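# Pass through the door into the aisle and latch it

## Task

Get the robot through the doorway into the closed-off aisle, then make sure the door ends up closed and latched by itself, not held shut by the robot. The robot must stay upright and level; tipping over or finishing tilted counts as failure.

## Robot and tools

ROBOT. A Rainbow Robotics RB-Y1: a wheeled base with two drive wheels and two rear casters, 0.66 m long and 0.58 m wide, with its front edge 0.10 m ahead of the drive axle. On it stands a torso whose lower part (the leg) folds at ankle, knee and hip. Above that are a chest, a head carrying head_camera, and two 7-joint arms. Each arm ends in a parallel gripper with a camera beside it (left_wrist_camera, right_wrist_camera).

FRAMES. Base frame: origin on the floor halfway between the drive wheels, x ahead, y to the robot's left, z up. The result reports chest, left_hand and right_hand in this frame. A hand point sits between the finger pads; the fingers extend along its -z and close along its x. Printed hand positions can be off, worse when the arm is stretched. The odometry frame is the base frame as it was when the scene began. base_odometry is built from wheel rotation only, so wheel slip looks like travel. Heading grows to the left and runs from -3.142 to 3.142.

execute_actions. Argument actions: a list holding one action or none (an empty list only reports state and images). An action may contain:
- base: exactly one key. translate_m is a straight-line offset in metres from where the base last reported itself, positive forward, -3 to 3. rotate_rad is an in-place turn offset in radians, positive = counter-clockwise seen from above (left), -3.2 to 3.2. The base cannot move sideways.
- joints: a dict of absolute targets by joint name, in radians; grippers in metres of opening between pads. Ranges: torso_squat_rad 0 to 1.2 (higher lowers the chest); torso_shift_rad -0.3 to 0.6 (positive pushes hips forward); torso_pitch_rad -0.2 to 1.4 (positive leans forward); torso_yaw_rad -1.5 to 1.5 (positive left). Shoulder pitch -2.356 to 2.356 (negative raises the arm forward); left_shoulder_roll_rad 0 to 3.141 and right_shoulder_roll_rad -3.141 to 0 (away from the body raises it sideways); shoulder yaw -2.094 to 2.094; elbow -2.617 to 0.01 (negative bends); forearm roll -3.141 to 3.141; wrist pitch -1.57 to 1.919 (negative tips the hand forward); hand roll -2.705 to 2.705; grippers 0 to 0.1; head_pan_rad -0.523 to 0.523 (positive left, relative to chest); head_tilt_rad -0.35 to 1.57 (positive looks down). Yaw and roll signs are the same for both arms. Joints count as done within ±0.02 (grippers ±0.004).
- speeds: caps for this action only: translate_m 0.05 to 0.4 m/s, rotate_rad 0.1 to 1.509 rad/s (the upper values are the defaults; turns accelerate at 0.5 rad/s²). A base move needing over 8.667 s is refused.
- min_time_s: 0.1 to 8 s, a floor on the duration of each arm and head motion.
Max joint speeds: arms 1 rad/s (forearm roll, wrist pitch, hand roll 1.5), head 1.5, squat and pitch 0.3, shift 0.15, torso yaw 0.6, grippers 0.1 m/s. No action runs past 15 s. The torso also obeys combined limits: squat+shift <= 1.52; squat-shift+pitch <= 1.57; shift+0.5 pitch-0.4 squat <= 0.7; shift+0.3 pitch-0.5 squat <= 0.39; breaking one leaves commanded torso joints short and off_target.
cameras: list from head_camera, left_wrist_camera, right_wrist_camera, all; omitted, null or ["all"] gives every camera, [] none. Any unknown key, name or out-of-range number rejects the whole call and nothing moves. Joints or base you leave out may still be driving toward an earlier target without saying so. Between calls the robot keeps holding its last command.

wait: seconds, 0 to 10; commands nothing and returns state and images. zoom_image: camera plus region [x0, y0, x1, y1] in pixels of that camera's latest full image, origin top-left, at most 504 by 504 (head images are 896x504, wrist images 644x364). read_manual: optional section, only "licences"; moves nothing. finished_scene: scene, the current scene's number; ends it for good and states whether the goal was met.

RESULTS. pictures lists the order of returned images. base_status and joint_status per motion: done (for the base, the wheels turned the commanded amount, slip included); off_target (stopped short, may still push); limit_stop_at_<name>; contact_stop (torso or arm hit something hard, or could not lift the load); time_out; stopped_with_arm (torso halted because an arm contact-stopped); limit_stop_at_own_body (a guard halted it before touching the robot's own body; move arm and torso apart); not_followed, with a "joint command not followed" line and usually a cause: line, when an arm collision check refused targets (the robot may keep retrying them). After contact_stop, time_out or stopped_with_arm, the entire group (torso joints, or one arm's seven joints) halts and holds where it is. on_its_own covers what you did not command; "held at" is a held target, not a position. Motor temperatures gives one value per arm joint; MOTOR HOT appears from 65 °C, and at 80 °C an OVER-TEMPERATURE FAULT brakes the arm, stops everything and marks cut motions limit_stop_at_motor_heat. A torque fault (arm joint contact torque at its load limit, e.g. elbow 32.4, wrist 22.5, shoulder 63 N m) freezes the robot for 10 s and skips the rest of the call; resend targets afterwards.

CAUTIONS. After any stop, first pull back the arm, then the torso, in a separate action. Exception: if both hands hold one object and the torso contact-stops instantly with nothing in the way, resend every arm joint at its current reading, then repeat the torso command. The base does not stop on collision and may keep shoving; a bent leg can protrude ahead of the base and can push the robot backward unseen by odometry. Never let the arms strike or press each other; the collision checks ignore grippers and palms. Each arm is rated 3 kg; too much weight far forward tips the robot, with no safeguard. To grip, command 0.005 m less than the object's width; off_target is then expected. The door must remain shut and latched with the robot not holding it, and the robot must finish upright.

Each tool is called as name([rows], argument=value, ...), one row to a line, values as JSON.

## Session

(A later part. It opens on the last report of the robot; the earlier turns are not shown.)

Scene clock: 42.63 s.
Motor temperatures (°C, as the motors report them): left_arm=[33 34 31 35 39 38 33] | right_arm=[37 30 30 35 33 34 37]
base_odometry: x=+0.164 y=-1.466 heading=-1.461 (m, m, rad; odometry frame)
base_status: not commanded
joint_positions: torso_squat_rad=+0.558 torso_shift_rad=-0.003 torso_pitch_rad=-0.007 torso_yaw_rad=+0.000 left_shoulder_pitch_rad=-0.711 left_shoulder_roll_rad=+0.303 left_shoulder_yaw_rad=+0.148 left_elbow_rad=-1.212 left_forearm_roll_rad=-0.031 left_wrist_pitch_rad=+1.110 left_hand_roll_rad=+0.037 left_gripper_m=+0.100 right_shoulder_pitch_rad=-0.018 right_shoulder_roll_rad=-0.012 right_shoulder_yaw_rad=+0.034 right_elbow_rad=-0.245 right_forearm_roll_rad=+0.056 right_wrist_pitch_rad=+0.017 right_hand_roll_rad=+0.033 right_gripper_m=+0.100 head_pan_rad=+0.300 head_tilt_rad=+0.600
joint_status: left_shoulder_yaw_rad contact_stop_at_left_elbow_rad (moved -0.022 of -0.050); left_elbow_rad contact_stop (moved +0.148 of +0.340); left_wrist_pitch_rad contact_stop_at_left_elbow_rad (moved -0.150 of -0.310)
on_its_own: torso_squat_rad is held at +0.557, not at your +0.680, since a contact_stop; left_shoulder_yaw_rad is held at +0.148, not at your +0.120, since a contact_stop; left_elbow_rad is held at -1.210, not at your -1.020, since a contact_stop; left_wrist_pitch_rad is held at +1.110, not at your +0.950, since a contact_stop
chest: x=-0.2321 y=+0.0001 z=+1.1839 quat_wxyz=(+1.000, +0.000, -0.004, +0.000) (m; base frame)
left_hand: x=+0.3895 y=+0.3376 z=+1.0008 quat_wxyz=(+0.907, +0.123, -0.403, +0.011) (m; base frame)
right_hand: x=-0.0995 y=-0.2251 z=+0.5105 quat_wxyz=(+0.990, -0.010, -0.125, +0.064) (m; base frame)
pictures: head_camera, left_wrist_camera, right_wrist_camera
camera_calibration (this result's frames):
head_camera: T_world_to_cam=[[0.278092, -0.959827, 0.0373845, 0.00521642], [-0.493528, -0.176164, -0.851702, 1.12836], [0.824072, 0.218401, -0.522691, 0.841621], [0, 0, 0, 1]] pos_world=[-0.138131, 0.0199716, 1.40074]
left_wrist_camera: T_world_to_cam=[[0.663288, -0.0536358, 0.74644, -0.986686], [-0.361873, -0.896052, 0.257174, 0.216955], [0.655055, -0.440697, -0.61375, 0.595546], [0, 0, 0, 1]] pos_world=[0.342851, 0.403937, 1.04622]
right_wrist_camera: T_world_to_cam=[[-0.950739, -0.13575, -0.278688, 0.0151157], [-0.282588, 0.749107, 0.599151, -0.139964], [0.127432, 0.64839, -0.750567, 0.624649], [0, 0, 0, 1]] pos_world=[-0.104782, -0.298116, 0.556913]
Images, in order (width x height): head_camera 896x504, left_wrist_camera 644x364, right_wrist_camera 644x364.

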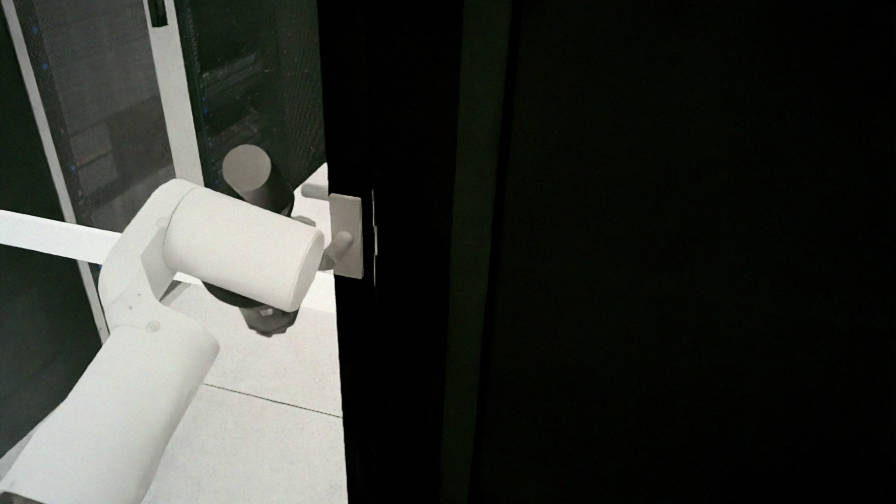

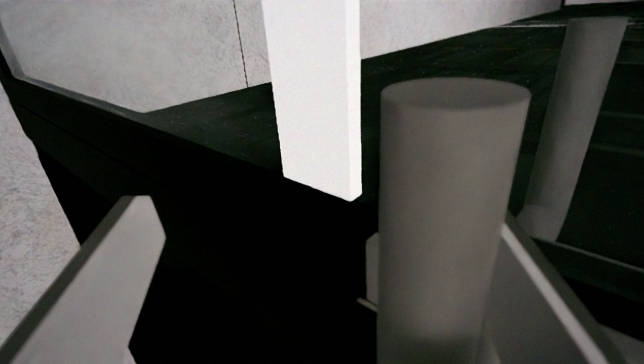

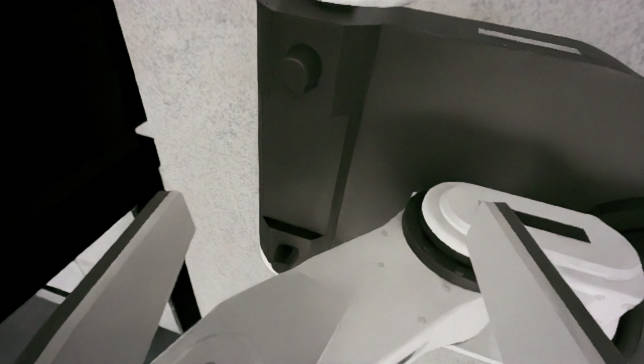

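execute_actions([
  {"joints":{"left_shoulder_yaw_rad":0.2,"left_elbow_rad":-1.3,"left_wrist_pitch_rad":1.17,"left_gripper_m":0.01}},
], cameras=["left_wrist_camera"])

execute_actions([
  {"joints":{"left_elbow_rad":-0.98,"left_wrist_pitch_rad":0.9,"left_shoulder_yaw_rad":0.42,"left_forearm_roll_rad":0.67},"min_time_s":3},
])

execute_actions([
  {"base":{"translate_m":-0.1},"speeds":{"translate_m":0.05}},
])

Scene clock: 47.13 s.
Motor temperatures (°C, as the motors report them): left_arm=[33 34 31 35 39 38 33] | right_arm=[37 30 30 35 33 34 37]
base_odometry: x=+0.164 y=-1.466 heading=-1.461 (m, m, rad; odometry frame)
base_status: not commanded
joint_positions: torso_squat_rad=+0.557 torso_shift_rad=-0.002 torso_pitch_rad=-0.005 torso_yaw_rad=-0.001 left_shoulder_pitch_rad=-0.713 left_shoulder_roll_rad=+0.303 left_shoulder_yaw_rad=+0.200 left_elbow_rad=-1.302 left_forearm_roll_rad=-0.031 left_wrist_pitch_rad=+1.168 left_hand_roll_rad=+0.038 left_gripper_m=+0.020 right_shoulder_pitch_rad=-0.018 right_shoulder_roll_rad=-0.012 right_shoulder_yaw_rad=+0.034 right_elbow_rad=-0.245 right_forearm_roll_rad=+0.056 right_wrist_pitch_rad=+0.017 right_hand_roll_rad=+0.033 right_gripper_m=+0.100 head_pan_rad=+0.300 head_tilt_rad=+0.600
joint_status: left_gripper_m off_target (ended at +0.020, target +0.010); the others done
on_its_own: torso_squat_rad is held at +0.557, not at your +0.680, since a contact_stop
chest: x=-0.2308 y=+0.0004 z=+1.1840 quat_wxyz=(+1.000, +0.000, -0.003, +0.000) (m; base frame)
left_hand: x=+0.3875 y=+0.3467 z=+1.0303 quat_wxyz=(+0.900, +0.115, -0.419, +0.035) (m; base frame)
right_hand: x=-0.0997 y=-0.2252 z=+0.5104 quat_wxyz=(+0.990, -0.010, -0.124, +0.064) (m; base frame)
pictures: left_wrist_camera
camera_calibration (this result's frames):
left_wrist_camera: T_world_to_cam=[[0.632628, -0.00878321, 0.774406, -1.03935], [-0.343935, -0.899106, 0.270771, 0.196935], [0.693895, -0.437643, -0.571821, 0.559691], [0, 0, 0, 1]] pos_world=[0.336886, 0.412881, 1.07159]
Images, in order (width x height): left_wrist_camera 644x364.

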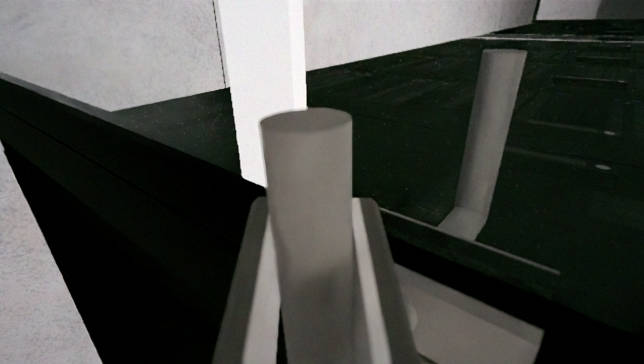

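Scene clock: 49.60 s.
Motor temperatures (°C, as the motors report them): left_arm=[33 34 31 35 40 38 33] | right_arm=[37 30 30 35 33 34 37]
base_odometry: x=+0.164 y=-1.466 heading=-1.461 (m, m, rad; odometry frame)
base_status: not commanded
joint_positions: torso_squat_rad=+0.558 torso_shift_rad=-0.003 torso_pitch_rad=-0.006 torso_yaw_rad=+0.000 left_shoulder_pitch_rad=-0.718 left_shoulder_roll_rad=+0.320 left_shoulder_yaw_rad=+0.315 left_elbow_rad=-1.156 left_forearm_roll_rad=+0.295 left_wrist_pitch_rad=+1.035 left_hand_roll_rad=+0.038 left_gripper_m=+0.021 right_shoulder_pitch_rad=-0.018 right_shoulder_roll_rad=-0.012 right_shoulder_yaw_rad=+0.034 right_elbow_rad=-0.245 right_forearm_roll_rad=+0.056 right_wrist_pitch_rad=+0.017 right_hand_roll_rad=+0.033 right_gripper_m=+0.100 head_pan_rad=+0.300 head_tilt_rad=+0.600
joint_status: left_shoulder_yaw_rad contact_stop_at_left_forearm_roll_rad (moved +0.115 of +0.220); left_elbow_rad contact_stop_at_left_forearm_roll_rad (moved +0.146 of +0.322); left_forearm_roll_rad contact_stop (moved +0.326 of +0.701); left_wrist_pitch_rad contact_stop_at_left_forearm_roll_rad (moved -0.133 of -0.268)
on_its_own: torso_squat_rad is held at +0.557, not at your +0.680, since a contact_stop; left_shoulder_yaw_rad is held at +0.312, not at your +0.420, since a contact_stop; left_elbow_rad is held at -1.153, not at your -0.980, since a contact_stop; left_forearm_roll_rad is held at +0.296, not at your +0.670, since a contact_stop; left_wrist_pitch_rad is held at +1.037, not at your +0.900, since a contact_stop
chest: x=-0.2314 y=+0.0004 z=+1.1839 quat_wxyz=(+1.000, +0.000, -0.003, +0.000) (m; base frame)
left_hand: x=+0.4005 y=+0.3316 z=+1.0051 quat_wxyz=(+0.893, -0.057, -0.433, +0.105) (m; base frame)
right_hand: x=-0.0995 y=-0.2250 z=+0.5105 quat_wxyz=(+0.990, -0.010, -0.125, +0.064) (m; base frame)
pictures: head_camera, left_wrist_camera, right_wrist_camera
camera_calibration (this result's frames):
head_camera: T_world_to_cam=[[0.278363, -0.959745, 0.0374559, 0.0052843], [-0.494349, -0.176598, -0.851136, 1.12793], [0.823488, 0.218408, -0.523608, 0.841987], [0, 0, 0, 1]] pos_world=[-0.137246, 0.0203641, 1.40069]
left_wrist_camera: T_world_to_cam=[[0.590122, 0.264903, 0.762615, -1.09014], [-0.385613, -0.737418, 0.554543, -0.127494], [0.709266, -0.621322, -0.333017, 0.344415], [0, 0, 0, 1]] pos_world=[0.349872, 0.408758, 1.01676]
right_wrist_camera: T_world_to_cam=[[-0.950991, -0.136074, -0.277669, 0.0145461], [-0.282156, 0.749243, 0.599186, -0.139973], [0.126508, 0.648166, -0.750917, 0.624623], [0, 0, 0, 1]] pos_world=[-0.104681, -0.298006, 0.556949]
Images, in order (width x height): head_camera 896x504, left_wrist_camera 644x364, right_wrist_camera 644x364.

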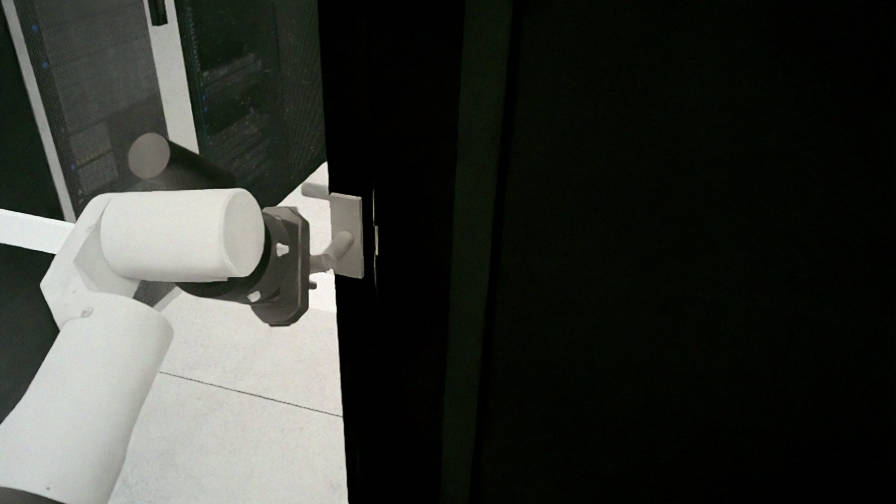

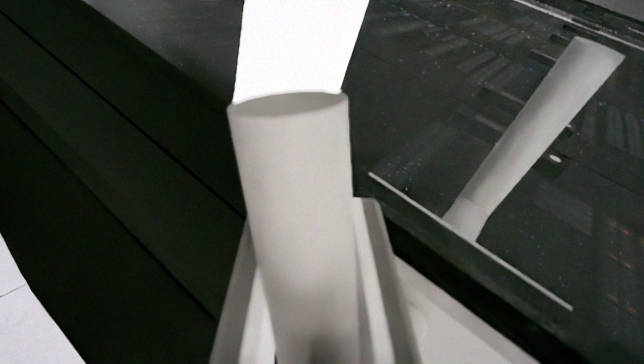

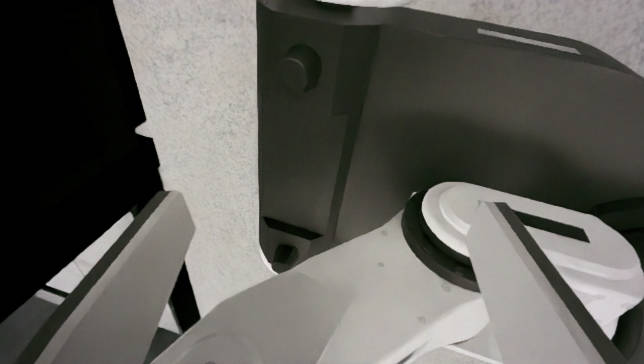

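not run: a stop came earlier in this reply.

Use hand roll mostly.

execute_actions([
  {"joints":{"left_elbow_rad":-1.07,"left_wrist_pitch_rad":0.98,"left_shoulder_yaw_rad":0.34,"left_hand_roll_rad":0.6},"min_time_s":2.5},
], cameras=["head_camera"])

execute_actions([
  {"base":{"translate_m":-0.1},"speeds":{"translate_m":0.05}},
], cameras=["head_camera"])

Scene clock: 54.10 s.
Motor temperatures (°C, as the motors report them): left_arm=[33 34 31 35 40 38 33] | right_arm=[37 30 30 35 33 34 37]
base_odometry: x=+0.164 y=-1.466 heading=-1.461 (m, m, rad; odometry frame)
base_status: not commanded
joint_positions: torso_squat_rad=+0.558 torso_shift_rad=-0.003 torso_pitch_rad=-0.007 torso_yaw_rad=-0.001 left_shoulder_pitch_rad=-0.718 left_shoulder_roll_rad=+0.314 left_shoulder_yaw_rad=+0.339 left_elbow_rad=-1.074 left_forearm_roll_rad=+0.297 left_wrist_pitch_rad=+0.980 left_hand_roll_rad=+0.600 left_gripper_m=+0.023 right_shoulder_pitch_rad=-0.018 right_shoulder_roll_rad=-0.012 right_shoulder_yaw_rad=+0.034 right_elbow_rad=-0.245 right_forearm_roll_rad=+0.056 right_wrist_pitch_rad=+0.017 right_hand_roll_rad=+0.033 right_gripper_m=+0.100 head_pan_rad=+0.300 head_tilt_rad=+0.600
joint_status: all done
on_its_own: torso_squat_rad is held at +0.557, not at your +0.680, since a contact_stop; left_forearm_roll_rad is held at +0.296, not at your +0.670, since a contact_stop
chest: x=-0.2320 y=-0.0001 z=+1.1839 quat_wxyz=(+1.000, +0.000, -0.003, +0.000) (m; base frame)
left_hand: x=+0.4000 y=+0.3379 z=+0.9812 quat_wxyz=(+0.825, -0.179, -0.389, +0.369) (m; base frame)
right_hand: x=-0.0996 y=-0.2251 z=+0.5104 quat_wxyz=(+0.990, -0.010, -0.125, +0.064) (m; base frame)
pictures: head_camera
camera_calibration (this result's frames):
head_camera: T_world_to_cam=[[0.277622, -0.959976, 0.0370307, 0.00529267], [-0.49379, -0.175655, -0.851655, 1.12828], [0.824073, 0.218153, -0.522793, 0.84169], [0, 0, 0, 1]] pos_world=[-0.137948, 0.0196521, 1.40074]
Images, in order (width x height): head_camera 896x504.

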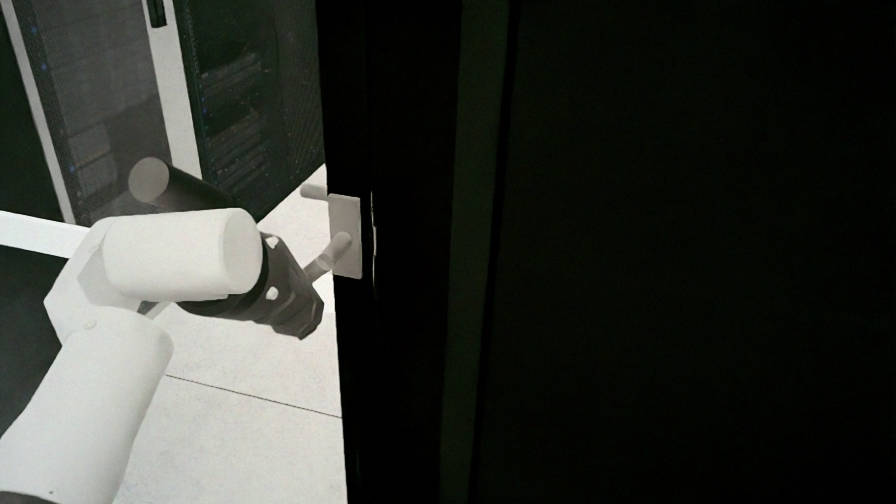

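Scene clock: 56.87 s.
Motor temperatures (°C, as the motors report them): left_arm=[33 34 31 35 40 38 33] | right_arm=[37 30 30 35 33 34 37]
base_odometry: x=+0.153 y=-1.366 heading=-1.459 (m, m, rad; odometry frame)
base_status: done
joint_positions: torso_squat_rad=+0.557 torso_shift_rad=-0.002 torso_pitch_rad=-0.005 torso_yaw_rad=-0.001 left_shoulder_pitch_rad=-0.716 left_shoulder_roll_rad=+0.318 left_shoulder_yaw_rad=+0.341 left_elbow_rad=-1.072 left_forearm_roll_rad=+0.295 left_wrist_pitch_rad=+0.978 left_hand_roll_rad=+0.600 left_gripper_m=+0.022 right_shoulder_pitch_rad=-0.018 right_shoulder_roll_rad=-0.012 right_shoulder_yaw_rad=+0.034 right_elbow_rad=-0.245 right_forearm_roll_rad=+0.056 right_wrist_pitch_rad=+0.017 right_hand_roll_rad=+0.033 right_gripper_m=+0.100 head_pan_rad=+0.300 head_tilt_rad=+0.600
joint_status: not commanded
on_its_own: torso_squat_rad is held at +0.557, not at your +0.680, since a contact_stop; left_forearm_roll_rad is held at +0.296, not at your +0.670, since a contact_stop
chest: x=-0.2308 y=+0.0005 z=+1.1840 quat_wxyz=(+1.000, +0.000, -0.003, +0.000) (m; base frame)
left_hand: x=+0.3998 y=+0.3423 z=+0.9789 quat_wxyz=(+0.825, -0.176, -0.388, +0.371) (m; base frame)
right_hand: x=-0.0996 y=-0.2251 z=+0.5105 quat_wxyz=(+0.990, -0.010, -0.124, +0.064) (m; base frame)
pictures: head_camera
camera_calibration (this result's frames):
head_camera: T_world_to_cam=[[0.278003, -0.959855, 0.037323, 0.00523709], [-0.495252, -0.176516, -0.850628, 1.12746], [0.823067, 0.217993, -0.524442, 0.842392], [0, 0, 0, 1]] pos_world=[-0.136424, 0.0204062, 1.40064]
Images, in order (width x height): head_camera 896x504.

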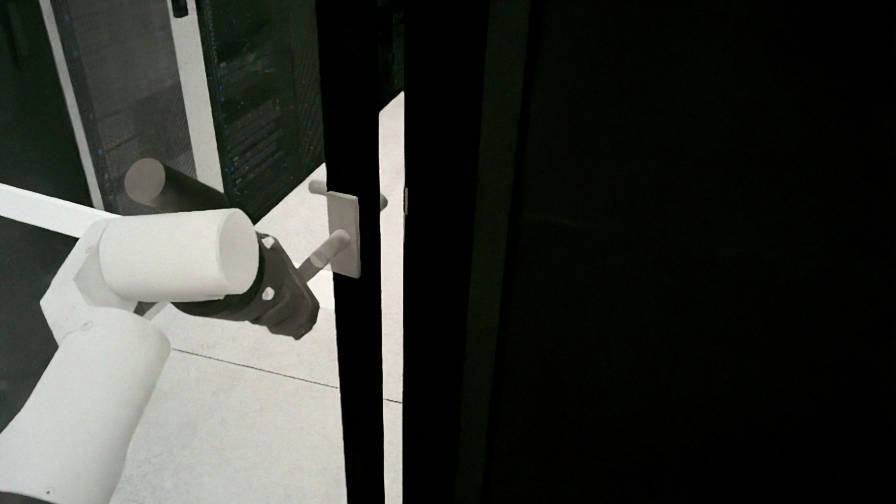

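execute_actions([
  {"base":{"translate_m":-0.3},"speeds":{"translate_m":0.1},"joints":{"left_shoulder_yaw_rad":0.6,"left_hand_roll_rad":0.0,"left_elbow_rad":-1.15},"min_time_s":3.5},
], cameras=["head_camera"])

execute_actions([
  {"joints":{"left_gripper_m":0.1}},
])

Scene clock: 62.27 s.
Motor temperatures (°C, as the motors report them): left_arm=[33 34 31 35 40 38 33] | right_arm=[37 30 30 35 33 34 37]
base_odometry: x=+0.119 y=-1.068 heading=-1.460 (m, m, rad; odometry frame)
base_status: done
joint_positions: torso_squat_rad=+0.557 torso_shift_rad=-0.002 torso_pitch_rad=-0.005 torso_yaw_rad=+0.000 left_shoulder_pitch_rad=-0.715 left_shoulder_roll_rad=+0.319 left_shoulder_yaw_rad=+0.601 left_elbow_rad=-1.152 left_forearm_roll_rad=+0.295 left_wrist_pitch_rad=+0.978 left_hand_roll_rad=+0.000 left_gripper_m=+0.019 right_shoulder_pitch_rad=-0.018 right_shoulder_roll_rad=-0.012 right_shoulder_yaw_rad=+0.034 right_elbow_rad=-0.245 right_forearm_roll_rad=+0.056 right_wrist_pitch_rad=+0.017 right_hand_roll_rad=+0.033 right_gripper_m=+0.100 head_pan_rad=+0.300 head_tilt_rad=+0.600
joint_status: all done
on_its_own: torso_squat_rad is held at +0.557, not at your +0.680, since a contact_stop; left_forearm_roll_rad is held at +0.296, not at your +0.670, since a contact_stop
chest: x=-0.2306 y=+0.0007 z=+1.1840 quat_wxyz=(+1.000, -0.001, -0.002, +0.000) (m; base frame)
left_hand: x=+0.3923 y=+0.4172 z=+1.0229 quat_wxyz=(+0.847, -0.086, -0.476, +0.220) (m; base frame)
right_hand: x=-0.0997 y=-0.2251 z=+0.5105 quat_wxyz=(+0.990, -0.011, -0.124, +0.064) (m; base frame)
pictures: head_camera
camera_calibration (this result's frames):
head_camera: T_world_to_cam=[[0.278075, -0.959826, 0.0375172, 0.00513483], [-0.495659, -0.176836, -0.850324, 1.12718], [0.822798, 0.217858, -0.52492, 0.842655], [0, 0, 0, 1]] pos_world=[-0.136065, 0.0206761, 1.40061]
Images, in order (width x height): head_camera 896x504.

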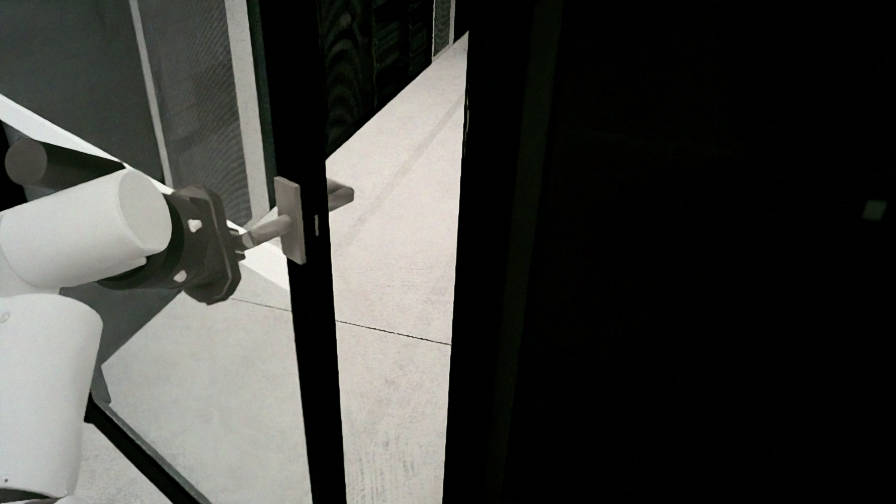

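Scene clock: 63.63 s.
Motor temperatures (°C, as the motors report them): left_arm=[33 34 31 35 40 38 33] | right_arm=[37 30 30 35 33 34 37]
base_odometry: x=+0.119 y=-1.068 heading=-1.460 (m, m, rad; odometry frame)
base_status: not commanded
joint_positions: torso_squat_rad=+0.557 torso_shift_rad=-0.002 torso_pitch_rad=-0.005 torso_yaw_rad=-0.001 left_shoulder_pitch_rad=-0.713 left_shoulder_roll_rad=+0.315 left_shoulder_yaw_rad=+0.600 left_elbow_rad=-1.150 left_forearm_roll_rad=+0.296 left_wrist_pitch_rad=+0.980 left_hand_roll_rad=+0.000 left_gripper_m=+0.100 right_shoulder_pitch_rad=-0.018 right_shoulder_roll_rad=-0.012 right_shoulder_yaw_rad=+0.034 right_elbow_rad=-0.245 right_forearm_roll_rad=+0.056 right_wrist_pitch_rad=+0.017 right_hand_roll_rad=+0.033 right_gripper_m=+0.100 head_pan_rad=+0.300 head_tilt_rad=+0.600
joint_status: all done
on_its_own: torso_squat_rad is held at +0.557, not at your +0.680, since a contact_stop; left_forearm_roll_rad is held at +0.296, not at your +0.670, since a contact_stop
chest: x=-0.2309 y=+0.0004 z=+1.1840 quat_wxyz=(+1.000, +0.000, -0.003, +0.000) (m; base frame)
left_hand: x=+0.3915 y=+0.4150 z=+1.0203 quat_wxyz=(+0.848, -0.088, -0.473, +0.220) (m; base frame)
right_hand: x=-0.0998 y=-0.2251 z=+0.5104 quat_wxyz=(+0.990, -0.010, -0.124, +0.064) (m; base frame)
pictures: head_camera, left_wrist_camera, right_wrist_camera
camera_calibration (this result's frames):
head_camera: T_world_to_cam=[[0.277985, -0.959863, 0.0372542, 0.00525121], [-0.495296, -0.176456, -0.850615, 1.12739], [0.823047, 0.218006, -0.524468, 0.842477], [0, 0, 0, 1]] pos_world=[-0.136465, 0.0203108, 1.40063]
left_wrist_camera: T_world_to_cam=[[0.436723, 0.481716, 0.759752, -1.14546], [-0.305854, -0.714728, 0.628981, -0.194483], [0.846006, -0.507064, -0.164803, 0.135079], [0, 0, 0, 1]] pos_world=[0.326488, 0.481278, 1.01485]
right_wrist_camera: T_world_to_cam=[[-0.951355, -0.135664, -0.276619, 0.0137526], [-0.281161, 0.74942, 0.599432, -0.13988], [0.125983, 0.648047, -0.751108, 0.624707], [0, 0, 0, 1]] pos_world=[-0.104947, -0.298146, 0.556875]
Images, in order (width x height): head_camera 896x504, left_wrist_camera 644x364, right_wrist_camera 644x364.

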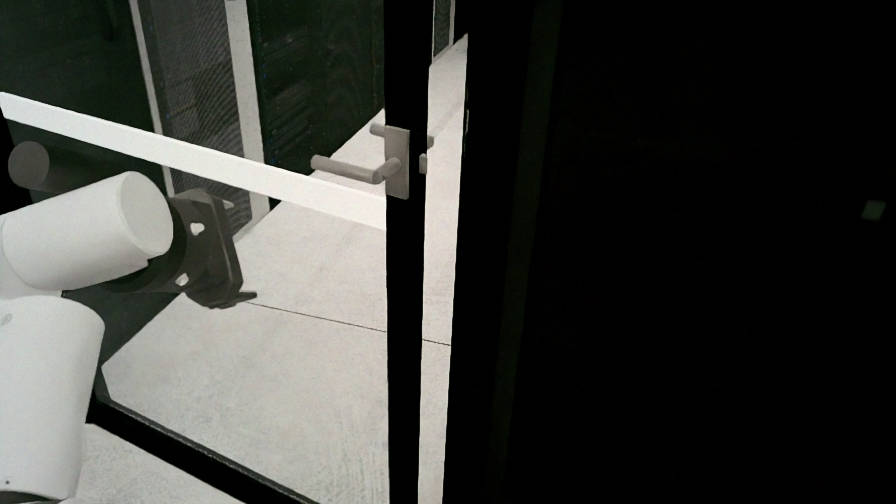

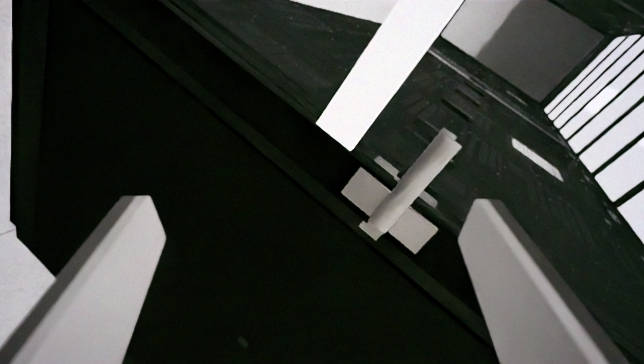

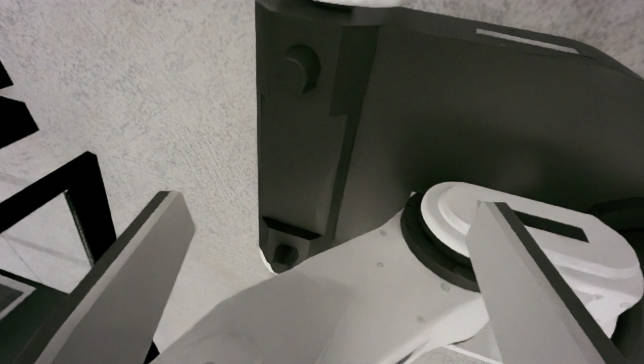

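execute_actions([
  {"base":{"translate_m":0.4},"joints":{"left_shoulder_yaw_rad":0.22,"left_elbow_rad":-1.3,"left_wrist_pitch_rad":1.17,"left_forearm_roll_rad":0}},
], cameras=[])

execute_actions([
  {"joints":{"left_gripper_m":0.01}},
], cameras=[])

execute_actions([
  {"joints":{"left_elbow_rad":-1.07,"left_wrist_pitch_rad":0.98,"left_shoulder_yaw_rad":0.34,"left_hand_roll_rad":0.6,"left_forearm_roll_rad":0.296},"min_time_s":2.5},
], cameras=[])

execute_actions([
  {"base":{"translate_m":-0.25},"speeds":{"translate_m":0.1}},
], cameras=[])

execute_actions([
  {"base":{"rotate_rad":0.6},"speeds":{"rotate_rad":0.2},"joints":{"left_hand_roll_rad":-0.4,"right_shoulder_pitch_rad":-1.0,"right_shoulder_yaw_rad":0.6,"right_elbow_rad":-0.4,"right_wrist_pitch_rad":-0.3,"right_gripper_m":0},"min_time_s":3.3},
], cameras=["head_camera"])

Scene clock: 70.20 s.
Motor temperatures (°C, as the motors report them): left_arm=[33 34 31 35 40 38 33] | right_arm=[37 30 30 35 33 34 37]
base_odometry: x=+0.163 y=-1.466 heading=-1.461 (m, m, rad; odometry frame)
base_status: done
joint_positions: torso_squat_rad=+0.557 torso_shift_rad=-0.002 torso_pitch_rad=-0.005 torso_yaw_rad=-0.001 left_shoulder_pitch_rad=-0.713 left_shoulder_roll_rad=+0.315 left_shoulder_yaw_rad=+0.220 left_elbow_rad=-1.300 left_forearm_roll_rad=+0.000 left_wrist_pitch_rad=+1.170 left_hand_roll_rad=+0.000 left_gripper_m=+0.100 right_shoulder_pitch_rad=-0.018 right_shoulder_roll_rad=-0.012 right_shoulder_yaw_rad=+0.034 right_elbow_rad=-0.245 right_forearm_roll_rad=+0.056 right_wrist_pitch_rad=+0.017 right_hand_roll_rad=+0.033 right_gripper_m=+0.100 head_pan_rad=+0.300 head_tilt_rad=+0.600
joint_status: all done
on_its_own: torso_squat_rad is held at +0.557, not at your +0.680, since a contact_stop
chest: x=-0.2307 y=+0.0004 z=+1.1840 quat_wxyz=(+1.000, +0.000, -0.002, +0.000) (m; base frame)
left_hand: x=+0.3868 y=+0.3531 z=+1.0316 quat_wxyz=(+0.901, +0.110, -0.418, +0.029) (m; base frame)
right_hand: x=-0.0997 y=-0.2251 z=+0.5104 quat_wxyz=(+0.990, -0.010, -0.124, +0.064) (m; base frame)
pictures: none
No camera images: the call's "cameras" was empty. Leave "cameras" out to get every camera's image.

Scene clock: 71.57 s.
Motor temperatures (°C, as the motors report them): left_arm=[33 34 31 35 40 38 33] | right_arm=[37 30 30 35 33 34 37]
base_odometry: x=+0.163 y=-1.466 heading=-1.461 (m, m, rad; odometry frame)
base_status: not commanded
joint_positions: torso_squat_rad=+0.557 torso_shift_rad=-0.002 torso_pitch_rad=-0.005 torso_yaw_rad=-0.001 left_shoulder_pitch_rad=-0.715 left_shoulder_roll_rad=+0.315 left_shoulder_yaw_rad=+0.220 left_elbow_rad=-1.301 left_forearm_roll_rad=+0.000 left_wrist_pitch_rad=+1.169 left_hand_roll_rad=+0.000 left_gripper_m=+0.020 right_shoulder_pitch_rad=-0.018 right_shoulder_roll_rad=-0.012 right_shoulder_yaw_rad=+0.034 right_elbow_rad=-0.245 right_forearm_roll_rad=+0.056 right_wrist_pitch_rad=+0.017 right_hand_roll_rad=+0.033 right_gripper_m=+0.100 head_pan_rad=+0.300 head_tilt_rad=+0.600
joint_status: left_gripper_m off_target (ended at +0.020, target +0.010)
on_its_own: torso_squat_rad is held at +0.557, not at your +0.680, since a contact_stop
chest: x=-0.2307 y=+0.0004 z=+1.1840 quat_wxyz=(+1.000, +0.000, -0.002, +0.000) (m; base frame)
left_hand: x=+0.3874 y=+0.3529 z=+1.0331 quat_wxyz=(+0.900, +0.110, -0.420, +0.029) (m; base frame)
right_hand: x=-0.0997 y=-0.2251 z=+0.5104 quat_wxyz=(+0.990, -0.010, -0.124, +0.064) (m; base frame)
pictures: none
No camera images: the call's "cameras" was empty. Leave "cameras" out to get every camera's image.

Scene clock: 74.37 s.
Motor temperatures (°C, as the motors report them): left_arm=[33 34 31 35 40 38 33] | right_arm=[37 30 30 35 33 34 37]
base_odometry: x=+0.163 y=-1.466 heading=-1.461 (m, m, rad; odometry frame)
base_status: not commanded
joint_positions: torso_squat_rad=+0.558 torso_shift_rad=-0.003 torso_pitch_rad=-0.007 torso_yaw_rad=-0.001 left_shoulder_pitch_rad=-0.716 left_shoulder_roll_rad=+0.314 left_shoulder_yaw_rad=+0.339 left_elbow_rad=-1.072 left_forearm_roll_rad=+0.297 left_wrist_pitch_rad=+0.980 left_hand_roll_rad=+0.600 left_gripper_m=+0.022 right_shoulder_pitch_rad=-0.018 right_shoulder_roll_rad=-0.012 right_shoulder_yaw_rad=+0.034 right_elbow_rad=-0.245 right_forearm_roll_rad=+0.056 right_wrist_pitch_rad=+0.017 right_hand_roll_rad=+0.033 right_gripper_m=+0.100 head_pan_rad=+0.300 head_tilt_rad=+0.600
joint_status: all done
on_its_own: torso_squat_rad is held at +0.557, not at your +0.680, since a contact_stop
chest: x=-0.2318 y=+0.0001 z=+1.1839 quat_wxyz=(+1.000, +0.000, -0.003, +0.000) (m; base frame)
left_hand: x=+0.3991 y=+0.3388 z=+0.9788 quat_wxyz=(+0.826, -0.178, -0.387, +0.370) (m; base frame)
right_hand: x=-0.0996 y=-0.2251 z=+0.5105 quat_wxyz=(+0.990, -0.010, -0.125, +0.064) (m; base frame)
pictures: none
No camera images: the call's "cameras" was empty. Leave "cameras" out to get every camera's image.

Scene clock: 77.43 s.
Motor temperatures (°C, as the motors report them): left_arm=[33 34 31 35 40 39 33] | right_arm=[37 30 30 35 33 34 37]
base_odometry: x=+0.136 y=-1.218 heading=-1.461 (m, m, rad; odometry frame)
base_status: done
joint_positions: torso_squat_rad=+0.557 torso_shift_rad=-0.002 torso_pitch_rad=-0.005 torso_yaw_rad=+0.000 left_shoulder_pitch_rad=-0.716 left_shoulder_roll_rad=+0.325 left_shoulder_yaw_rad=+0.344 left_elbow_rad=-1.073 left_forearm_roll_rad=+0.293 left_wrist_pitch_rad=+0.977 left_hand_roll_rad=+0.600 left_gripper_m=+0.056 right_shoulder_pitch_rad=-0.018 right_shoulder_roll_rad=-0.012 right_shoulder_yaw_rad=+0.034 right_elbow_rad=-0.245 right_forearm_roll_rad=+0.056 right_wrist_pitch_rad=+0.017 right_hand_roll_rad=+0.033 right_gripper_m=+0.100 head_pan_rad=+0.300 head_tilt_rad=+0.600
joint_status: not commanded
on_its_own: torso_squat_rad is held at +0.557, not at your +0.680, since a contact_stop
chest: x=-0.2308 y=+0.0009 z=+1.1840 quat_wxyz=(+1.000, -0.001, -0.003, +0.000) (m; base frame)
left_hand: x=+0.3996 y=+0.3486 z=+0.9811 quat_wxyz=(+0.823, -0.174, -0.392, +0.373) (m; base frame)
right_hand: x=-0.0995 y=-0.2249 z=+0.5106 quat_wxyz=(+0.990, -0.011, -0.124, +0.064) (m; base frame)
pictures: none
No camera images: the call's "cameras" was empty. Leave "cameras" out to get every camera's image.

Scene clock: 81.30 s.
Motor temperatures (°C, as the motors report them): left_arm=[33 34 31 35 40 39 33] | right_arm=[37 30 30 35 33 34 37]
base_odometry: x=+0.136 y=-1.217 heading=-0.862 (m, m, rad; odometry frame)
base_status: done
joint_positions: torso_squat_rad=+0.557 torso_shift_rad=-0.002 torso_pitch_rad=-0.005 torso_yaw_rad=-0.001 left_shoulder_pitch_rad=-0.713 left_shoulder_roll_rad=+0.315 left_shoulder_yaw_rad=+0.340 left_elbow_rad=-1.070 left_forearm_roll_rad=+0.296 left_wrist_pitch_rad=+0.980 left_hand_roll_rad=-0.400 left_gripper_m=+0.010 right_shoulder_pitch_rad=-1.000 right_shoulder_roll_rad=-0.012 right_shoulder_yaw_rad=+0.600 right_elbow_rad=-0.400 right_forearm_roll_rad=+0.056 right_wrist_pitch_rad=-0.300 right_hand_roll_rad=+0.033 right_gripper_m=+0.000 head_pan_rad=+0.300 head_tilt_rad=+0.600
joint_status: all done
on_its_own: torso_squat_rad is held at +0.557, not at your +0.680, since a contact_stop; left_gripper_m moved -0.046 to your old target +0.010
chest: x=-0.2310 y=+0.0004 z=+1.1839 quat_wxyz=(+1.000, +0.000, -0.003, +0.000) (m; base frame)
left_hand: x=+0.3985 y=+0.3406 z=+0.9758 quat_wxyz=(+0.903, +0.029, -0.423, -0.070) (m; base frame)
right_hand: x=+0.3967 y=+0.0711 z=+0.9923 quat_wxyz=(+0.574, -0.014, -0.673, +0.466) (m; base frame)
pictures: head_camera
camera_calibration (this result's frames):
head_camera: T_world_to_cam=[[0.277876, -0.959892, 0.0373197, 0.00517354], [-0.495084, -0.176397, -0.85075, 1.1275], [0.823211, 0.217926, -0.524243, 0.842379], [0, 0, 0, 1]] pos_world=[-0.136686, 0.0202768, 1.40064]
Images, in order (width x height): head_camera 896x504.

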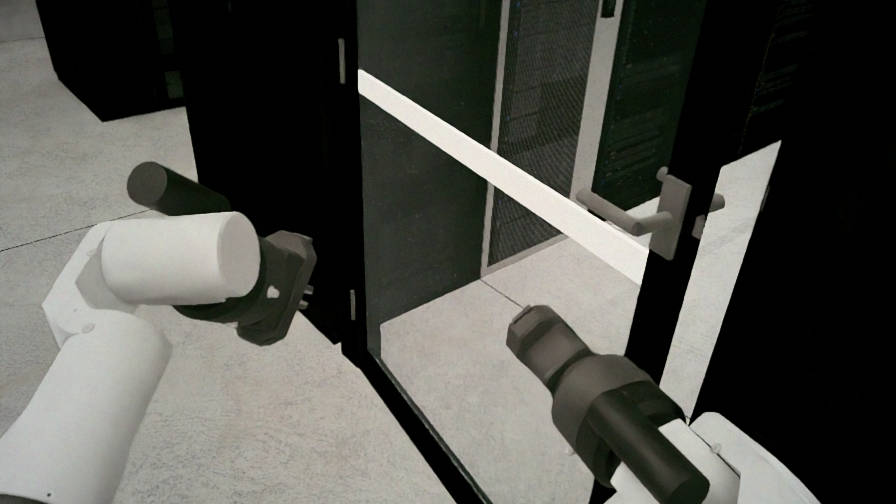

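execute_actions([
  {"base":{"rotate_rad":-0.6},"joints":{"left_shoulder_yaw_rad":0.22,"left_elbow_rad":-1.3,"left_wrist_pitch_rad":1.17,"left_forearm_roll_rad":0,"left_hand_roll_rad":0,"left_gripper_m":0.1,"right_shoulder_pitch_rad":-0.5}},
], cameras=[])

execute_actions([
  {"base":{"translate_m":0.255}},
], cameras=[])

execute_actions([
  {"joints":{"left_gripper_m":0.01}},
], cameras=["left_wrist_camera"])

execute_actions([
  {"joints":{"left_elbow_rad":-1.07,"left_wrist_pitch_rad":0.98,"left_shoulder_yaw_rad":0.34,"left_hand_roll_rad":0.6,"left_forearm_roll_rad":0.296},"min_time_s":2.5},
], cameras=[])

execute_actions([
  {"base":{"translate_m":-0.1},"speeds":{"translate_m":0.07}},
], cameras=[])

execute_actions([
  {"base":{"translate_m":-0.15},"speeds":{"translate_m":0.05},"joints":{"left_hand_roll_rad":0,"left_shoulder_pitch_rad":-0.1,"left_elbow_rad":-2.0,"left_wrist_pitch_rad":1.3,"right_shoulder_pitch_rad":-1.6,"right_shoulder_yaw_rad":1.5,"right_elbow_rad":-0.2,"right_wrist_pitch_rad":-0.2},"min_time_s":3.3},
], cameras=["head_camera"])

Scene clock: 90.20 s.
Motor temperatures (°C, as the motors report them): left_arm=[33 34 31 36 40 38 33] | right_arm=[38 30 30 36 33 34 37]
base_odometry: x=+0.136 y=-1.217 heading=-1.461 (m, m, rad; odometry frame)
base_status: done
joint_positions: torso_squat_rad=+0.557 torso_shift_rad=-0.002 torso_pitch_rad=-0.005 torso_yaw_rad=-0.001 left_shoulder_pitch_rad=-0.713 left_shoulder_roll_rad=+0.315 left_shoulder_yaw_rad=+0.220 left_elbow_rad=-1.300 left_forearm_roll_rad=+0.000 left_wrist_pitch_rad=+1.170 left_hand_roll_rad=+0.000 left_gripper_m=+0.100 right_shoulder_pitch_rad=-0.500 right_shoulder_roll_rad=-0.012 right_shoulder_yaw_rad=+0.600 right_elbow_rad=-0.400 right_forearm_roll_rad=+0.056 right_wrist_pitch_rad=-0.300 right_hand_roll_rad=+0.033 right_gripper_m=+0.000 head_pan_rad=+0.300 head_tilt_rad=+0.600
joint_status: all done
on_its_own: torso_squat_rad is held at +0.557, not at your +0.680, since a contact_stop
chest: x=-0.2310 y=+0.0004 z=+1.1839 quat_wxyz=(+1.000, +0.000, -0.003, +0.000) (m; base frame)
left_hand: x=+0.3866 y=+0.3531 z=+1.0319 quat_wxyz=(+0.901, +0.110, -0.419, +0.029) (m; base frame)
right_hand: x=+0.2451 y=-0.0252 z=+0.7273 quat_wxyz=(+0.752, +0.038, -0.517, +0.406) (m; base frame)
pictures: none
No camera images: the call's "cameras" was empty. Leave "cameras" out to get every camera's image.

Scene clock: 92.23 s.
Motor temperatures (°C, as the motors report them): left_arm=[33 34 31 36 40 38 33] | right_arm=[38 30 30 36 33 34 37]
base_odometry: x=+0.164 y=-1.471 heading=-1.462 (m, m, rad; odometry frame)
base_status: done
joint_positions: torso_squat_rad=+0.557 torso_shift_rad=-0.002 torso_pitch_rad=-0.005 torso_yaw_rad=-0.001 left_shoulder_pitch_rad=-0.713 left_shoulder_roll_rad=+0.315 left_shoulder_yaw_rad=+0.220 left_elbow_rad=-1.300 left_forearm_roll_rad=+0.000 left_wrist_pitch_rad=+1.170 left_hand_roll_rad=+0.000 left_gripper_m=+0.100 right_shoulder_pitch_rad=-0.500 right_shoulder_roll_rad=-0.012 right_shoulder_yaw_rad=+0.600 right_elbow_rad=-0.400 right_forearm_roll_rad=+0.056 right_wrist_pitch_rad=-0.300 right_hand_roll_rad=+0.033 right_gripper_m=+0.000 head_pan_rad=+0.300 head_tilt_rad=+0.600
joint_status: not commanded
on_its_own: torso_squat_rad is held at +0.557, not at your +0.680, since a contact_stop
chest: x=-0.2308 y=+0.0004 z=+1.1840 quat_wxyz=(+1.000, +0.000, -0.002, +0.000) (m; base frame)
left_hand: x=+0.3868 y=+0.3531 z=+1.0317 quat_wxyz=(+0.901, +0.110, -0.418, +0.029) (m; base frame)
right_hand: x=+0.2453 y=-0.0251 z=+0.7273 quat_wxyz=(+0.752, +0.038, -0.517, +0.406) (m; base frame)
pictures: none
No camera images: the call's "cameras" was empty. Leave "cameras" out to get every camera's image.

Scene clock: 93.60 s.
Motor temperatures (°C, as the motors report them): left_arm=[33 34 31 36 40 38 33] | right_arm=[38 30 30 36 33 34 37]
base_odometry: x=+0.164 y=-1.471 heading=-1.462 (m, m, rad; odometry frame)
base_status: not commanded
joint_positions: torso_squat_rad=+0.557 torso_shift_rad=-0.002 torso_pitch_rad=-0.005 torso_yaw_rad=-0.001 left_shoulder_pitch_rad=-0.712 left_shoulder_roll_rad=+0.315 left_shoulder_yaw_rad=+0.220 left_elbow_rad=-1.299 left_forearm_roll_rad=+0.000 left_wrist_pitch_rad=+1.171 left_hand_roll_rad=+0.000 left_gripper_m=+0.020 right_shoulder_pitch_rad=-0.500 right_shoulder_roll_rad=-0.012 right_shoulder_yaw_rad=+0.600 right_elbow_rad=-0.400 right_forearm_roll_rad=+0.056 right_wrist_pitch_rad=-0.300 right_hand_roll_rad=+0.033 right_gripper_m=+0.000 head_pan_rad=+0.300 head_tilt_rad=+0.600
joint_status: left_gripper_m off_target (ended at +0.020, target +0.010)
on_its_own: torso_squat_rad is held at +0.557, not at your +0.680, since a contact_stop
chest: x=-0.2308 y=+0.0004 z=+1.1840 quat_wxyz=(+1.000, +0.000, -0.002, +0.000) (m; base frame)
left_hand: x=+0.3864 y=+0.3532 z=+1.0308 quat_wxyz=(+0.902, +0.110, -0.418, +0.029) (m; base frame)
right_hand: x=+0.2452 y=-0.0251 z=+0.7273 quat_wxyz=(+0.752, +0.038, -0.517, +0.406) (m; base frame)
pictures: left_wrist_camera
camera_calibration (this result's frames):
left_wrist_camera: T_world_to_cam=[[0.637063, -0.0139237, 0.770686, -1.03505], [-0.355059, -0.892748, 0.277369, 0.197553], [0.684167, -0.45034, -0.573681, 0.573783], [0, 0, 0, 1]] pos_world=[0.336973, 0.420351, 1.07207]
Images, in order (width x height): left_wrist_camera 644x364.

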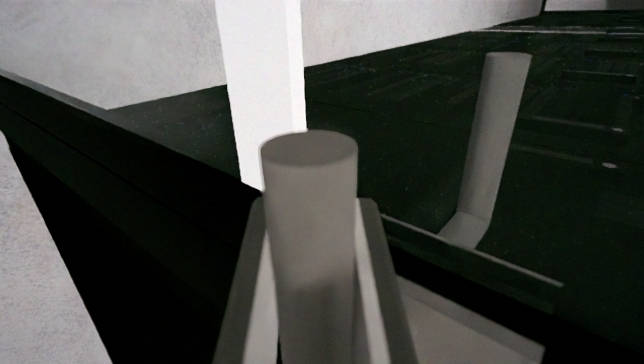

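Scene clock: 96.40 s.
Motor temperatures (°C, as the motors report them): left_arm=[33 34 31 36 40 38 33] | right_arm=[38 30 30 36 33 34 37]
base_odometry: x=+0.164 y=-1.471 heading=-1.462 (m, m, rad; odometry frame)
base_status: not commanded
joint_positions: torso_squat_rad=+0.558 torso_shift_rad=-0.005 torso_pitch_rad=-0.010 torso_yaw_rad=+0.000 left_shoulder_pitch_rad=-0.716 left_shoulder_roll_rad=+0.314 left_shoulder_yaw_rad=+0.339 left_elbow_rad=-1.074 left_forearm_roll_rad=+0.297 left_wrist_pitch_rad=+0.982 left_hand_roll_rad=+0.599 left_gripper_m=+0.023 right_shoulder_pitch_rad=-0.500 right_shoulder_roll_rad=-0.012 right_shoulder_yaw_rad=+0.600 right_elbow_rad=-0.400 right_forearm_roll_rad=+0.056 right_wrist_pitch_rad=-0.300 right_hand_roll_rad=+0.033 right_gripper_m=+0.000 head_pan_rad=+0.300 head_tilt_rad=+0.600
joint_status: all done
on_its_own: torso_squat_rad is held at +0.557, not at your +0.680, since a contact_stop
chest: x=-0.2340 y=-0.0004 z=+1.1837 quat_wxyz=(+1.000, +0.000, -0.005, +0.000) (m; base frame)
left_hand: x=+0.3973 y=+0.3387 z=+0.9816 quat_wxyz=(+0.825, -0.178, -0.389, +0.369) (m; base frame)
right_hand: x=+0.2444 y=-0.0250 z=+0.7295 quat_wxyz=(+0.751, +0.038, -0.519, +0.406) (m; base frame)
pictures: none
No camera images: the call's "cameras" was empty. Leave "cameras" out to get every camera's image.

Scene clock: 98.33 s.
Motor temperatures (°C, as the motors report them): left_arm=[33 34 31 36 40 39 33] | right_arm=[38 30 30 36 33 34 37]
base_odometry: x=+0.153 y=-1.371 heading=-1.462 (m, m, rad; odometry frame)
base_status: done
joint_positions: torso_squat_rad=+0.557 torso_shift_rad=-0.002 torso_pitch_rad=-0.005 torso_yaw_rad=+0.000 left_shoulder_pitch_rad=-0.716 left_shoulder_roll_rad=+0.319 left_shoulder_yaw_rad=+0.341 left_elbow_rad=-1.072 left_forearm_roll_rad=+0.295 left_wrist_pitch_rad=+0.978 left_hand_roll_rad=+0.600 left_gripper_m=+0.021 right_shoulder_pitch_rad=-0.500 right_shoulder_roll_rad=-0.012 right_shoulder_yaw_rad=+0.600 right_elbow_rad=-0.400 right_forearm_roll_rad=+0.056 right_wrist_pitch_rad=-0.300 right_hand_roll_rad=+0.033 right_gripper_m=+0.000 head_pan_rad=+0.300 head_tilt_rad=+0.600
joint_status: not commanded
on_its_own: torso_squat_rad is held at +0.557, not at your +0.680, since a contact_stop
chest: x=-0.2310 y=+0.0005 z=+1.1840 quat_wxyz=(+1.000, +0.000, -0.003, +0.000) (m; base frame)
left_hand: x=+0.3998 y=+0.3428 z=+0.9796 quat_wxyz=(+0.825, -0.176, -0.389, +0.371) (m; base frame)
right_hand: x=+0.2453 y=-0.0250 z=+0.7275 quat_wxyz=(+0.752, +0.038, -0.517, +0.406) (m; base frame)
pictures: none
No camera images: the call's "cameras" was empty. Leave "cameras" out to get every camera's image.

Scene clock: 102.03 s.
Motor temperatures (°C, as the motors report them): left_arm=[33 34 31 35 40 39 33] | right_arm=[38 30 30 36 33 34 37]
base_odometry: x=+0.137 y=-1.222 heading=-1.461 (m, m, rad; odometry frame)
base_status: done
joint_positions: torso_squat_rad=+0.557 torso_shift_rad=-0.002 torso_pitch_rad=-0.005 torso_yaw_rad=+0.000 left_shoulder_pitch_rad=-0.720 left_shoulder_roll_rad=+0.331 left_shoulder_yaw_rad=+0.346 left_elbow_rad=-1.080 left_forearm_roll_rad=+0.292 left_wrist_pitch_rad=+0.977 left_hand_roll_rad=+0.595 left_gripper_m=+0.041 right_shoulder_pitch_rad=-1.600 right_shoulder_roll_rad=-0.012 right_shoulder_yaw_rad=+1.499 right_elbow_rad=-0.200 right_forearm_roll_rad=+0.056 right_wrist_pitch_rad=-0.200 right_hand_roll_rad=+0.033 right_gripper_m=+0.000 head_pan_rad=+0.300 head_tilt_rad=+0.600
joint_status: left_shoulder_pitch_rad contact_stop_at_left_wrist_pitch_rad (moved -0.004 of +0.616); left_elbow_rad contact_stop_at_left_wrist_pitch_rad (moved -0.007 of -0.928); left_wrist_pitch_rad contact_stop (moved -0.001 of +0.322); left_hand_roll_rad contact_stop_at_left_wrist_pitch_rad (moved -0.005 of -0.600); the others done
on_its_own: torso_squat_rad is held at +0.557, not at your +0.680, since a contact_stop; left_shoulder_pitch_rad is held at -0.717, not at your -0.100, since a contact_stop; left_shoulder_roll_rad is held at +0.321, not at your +0.300, since a contact_stop; left_elbow_rad is held at -1.077, not at your -2.000, since a contact_stop; left_wrist_pitch_rad is held at +0.980, not at your +1.300, since a contact_stop; left_hand_roll_rad is held at +0.595, not at your +0.000, since a contact_stop
chest: x=-0.2307 y=+0.0009 z=+1.1840 quat_wxyz=(+1.000, -0.001, -0.003, +0.000) (m; base frame)
left_hand: x=+0.4013 y=+0.3519 z=+0.9877 quat_wxyz=(+0.821, -0.172, -0.398, +0.371) (m; base frame)
right_hand: x=+0.4258 y=+0.1468 z=+1.1626 quat_wxyz=(+0.209, -0.349, -0.532, +0.743) (m; base frame)
pictures: head_camera
camera_calibration (this result's frames):
head_camera: T_world_to_cam=[[0.27874, -0.959621, 0.0378418, 0.00518086], [-0.495176, -0.177372, -0.850494, 1.12745], [0.822864, 0.218329, -0.524622, 0.842393], [0, 0, 0, 1]] pos_world=[-0.136332, 0.0210312, 1.40063]
Images, in order (width x height): head_camera 896x504.

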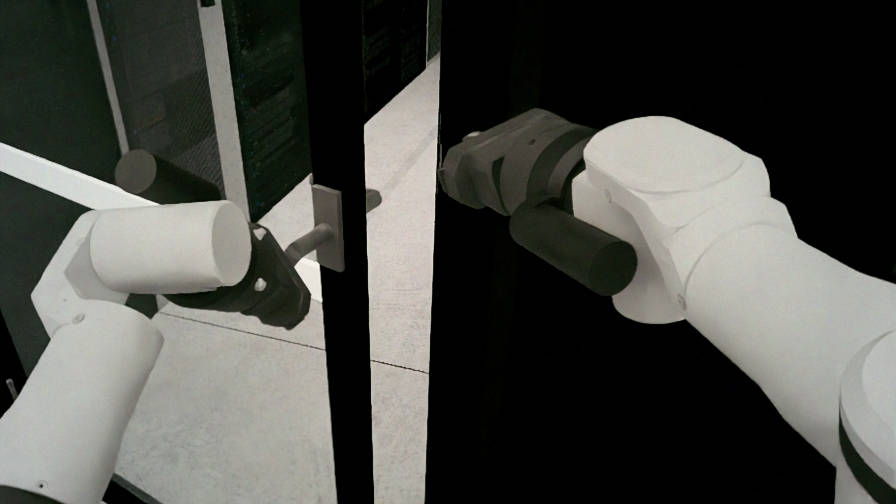

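Retry without the wrist pitch.

execute_actions([
  {"joints":{"left_hand_roll_rad":0,"left_shoulder_pitch_rad":-0.1,"left_elbow_rad":-1.85,"left_shoulder_yaw_rad":0.4},"min_time_s":3.3},
], cameras=["head_camera"])

Scene clock: 104.70 s.
Motor temperatures (°C, as the motors report them): left_arm=[33 34 31 35 41 39 33] | right_arm=[38 30 30 36 33 34 37]
base_odometry: x=+0.137 y=-1.222 heading=-1.461 (m, m, rad; odometry frame)
base_status: not commanded
joint_positions: torso_squat_rad=+0.557 torso_shift_rad=-0.002 torso_pitch_rad=-0.005 torso_yaw_rad=+0.000 left_shoulder_pitch_rad=-0.684 left_shoulder_roll_rad=+0.338 left_shoulder_yaw_rad=+0.357 left_elbow_rad=-1.139 left_forearm_roll_rad=+0.292 left_wrist_pitch_rad=+0.971 left_hand_roll_rad=+0.521 left_gripper_m=+0.020 right_shoulder_pitch_rad=-1.600 right_shoulder_roll_rad=-0.012 right_shoulder_yaw_rad=+1.500 right_elbow_rad=-0.200 right_forearm_roll_rad=+0.056 right_wrist_pitch_rad=-0.200 right_hand_roll_rad=+0.033 right_gripper_m=+0.000 head_pan_rad=+0.300 head_tilt_rad=+0.600
joint_status: left_shoulder_pitch_rad contact_stop (moved +0.036 of +0.620); left_shoulder_yaw_rad contact_stop_at_left_shoulder_pitch_rad (moved +0.011 of +0.054); left_elbow_rad contact_stop_at_left_shoulder_pitch_rad (moved -0.059 of -0.770); left_hand_roll_rad contact_stop_at_left_shoulder_pitch_rad (moved -0.074 of -0.595)
on_its_own: torso_squat_rad is held at +0.557, not at your +0.680, since a contact_stop; left_shoulder_pitch_rad is held at -0.680, not at your -0.100, since a contact_stop; left_shoulder_roll_rad is held at +0.335, not at your +0.300, since a contact_stop; left_shoulder_yaw_rad is held at +0.356, not at your +0.400, since a contact_stop; left_elbow_rad is held at -1.136, not at your -1.850, since a contact_stop; left_wrist_pitch_rad is held at +0.973, not at your +1.300, since a contact_stop; left_hand_roll_rad is held at +0.521, not at your +0.000, since a contact_stop; left_gripper_m moved -0.020 toward your old target +0.010
chest: x=-0.2308 y=+0.0004 z=+1.1840 quat_wxyz=(+1.000, +0.000, -0.003, +0.000) (m; base frame)
left_hand: x=+0.3967 y=+0.3655 z=+0.9957 quat_wxyz=(+0.826, -0.152, -0.422, +0.342) (m; base frame)
right_hand: x=+0.4259 y=+0.1459 z=+1.1629 quat_wxyz=(+0.209, -0.349, -0.532, +0.742) (m; base frame)
pictures: head_camera
camera_calibration (this result's frames):
head_camera: T_world_to_cam=[[0.278042, -0.959846, 0.0372733, 0.0052742], [-0.49523, -0.176488, -0.850647, 1.1275], [0.823068, 0.218056, -0.524415, 0.842353], [0, 0, 0, 1]] pos_world=[-0.136409, 0.0203716, 1.40065]
Images, in order (width x height): head_camera 896x504.

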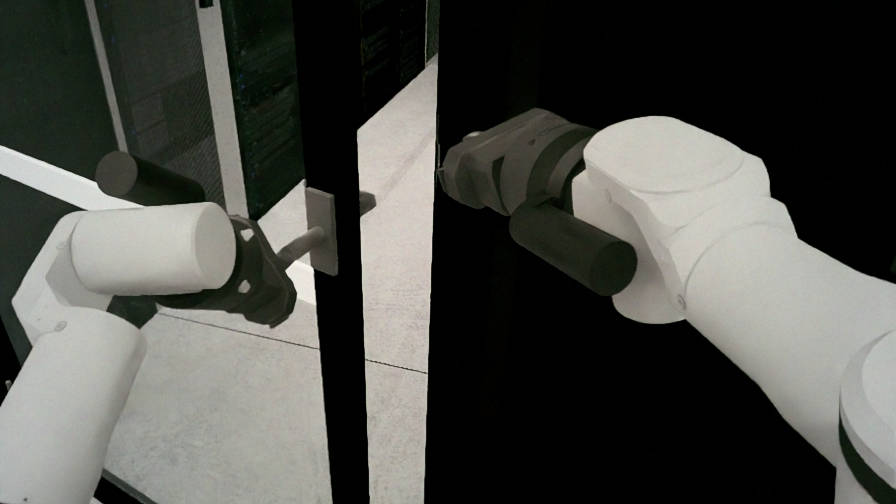

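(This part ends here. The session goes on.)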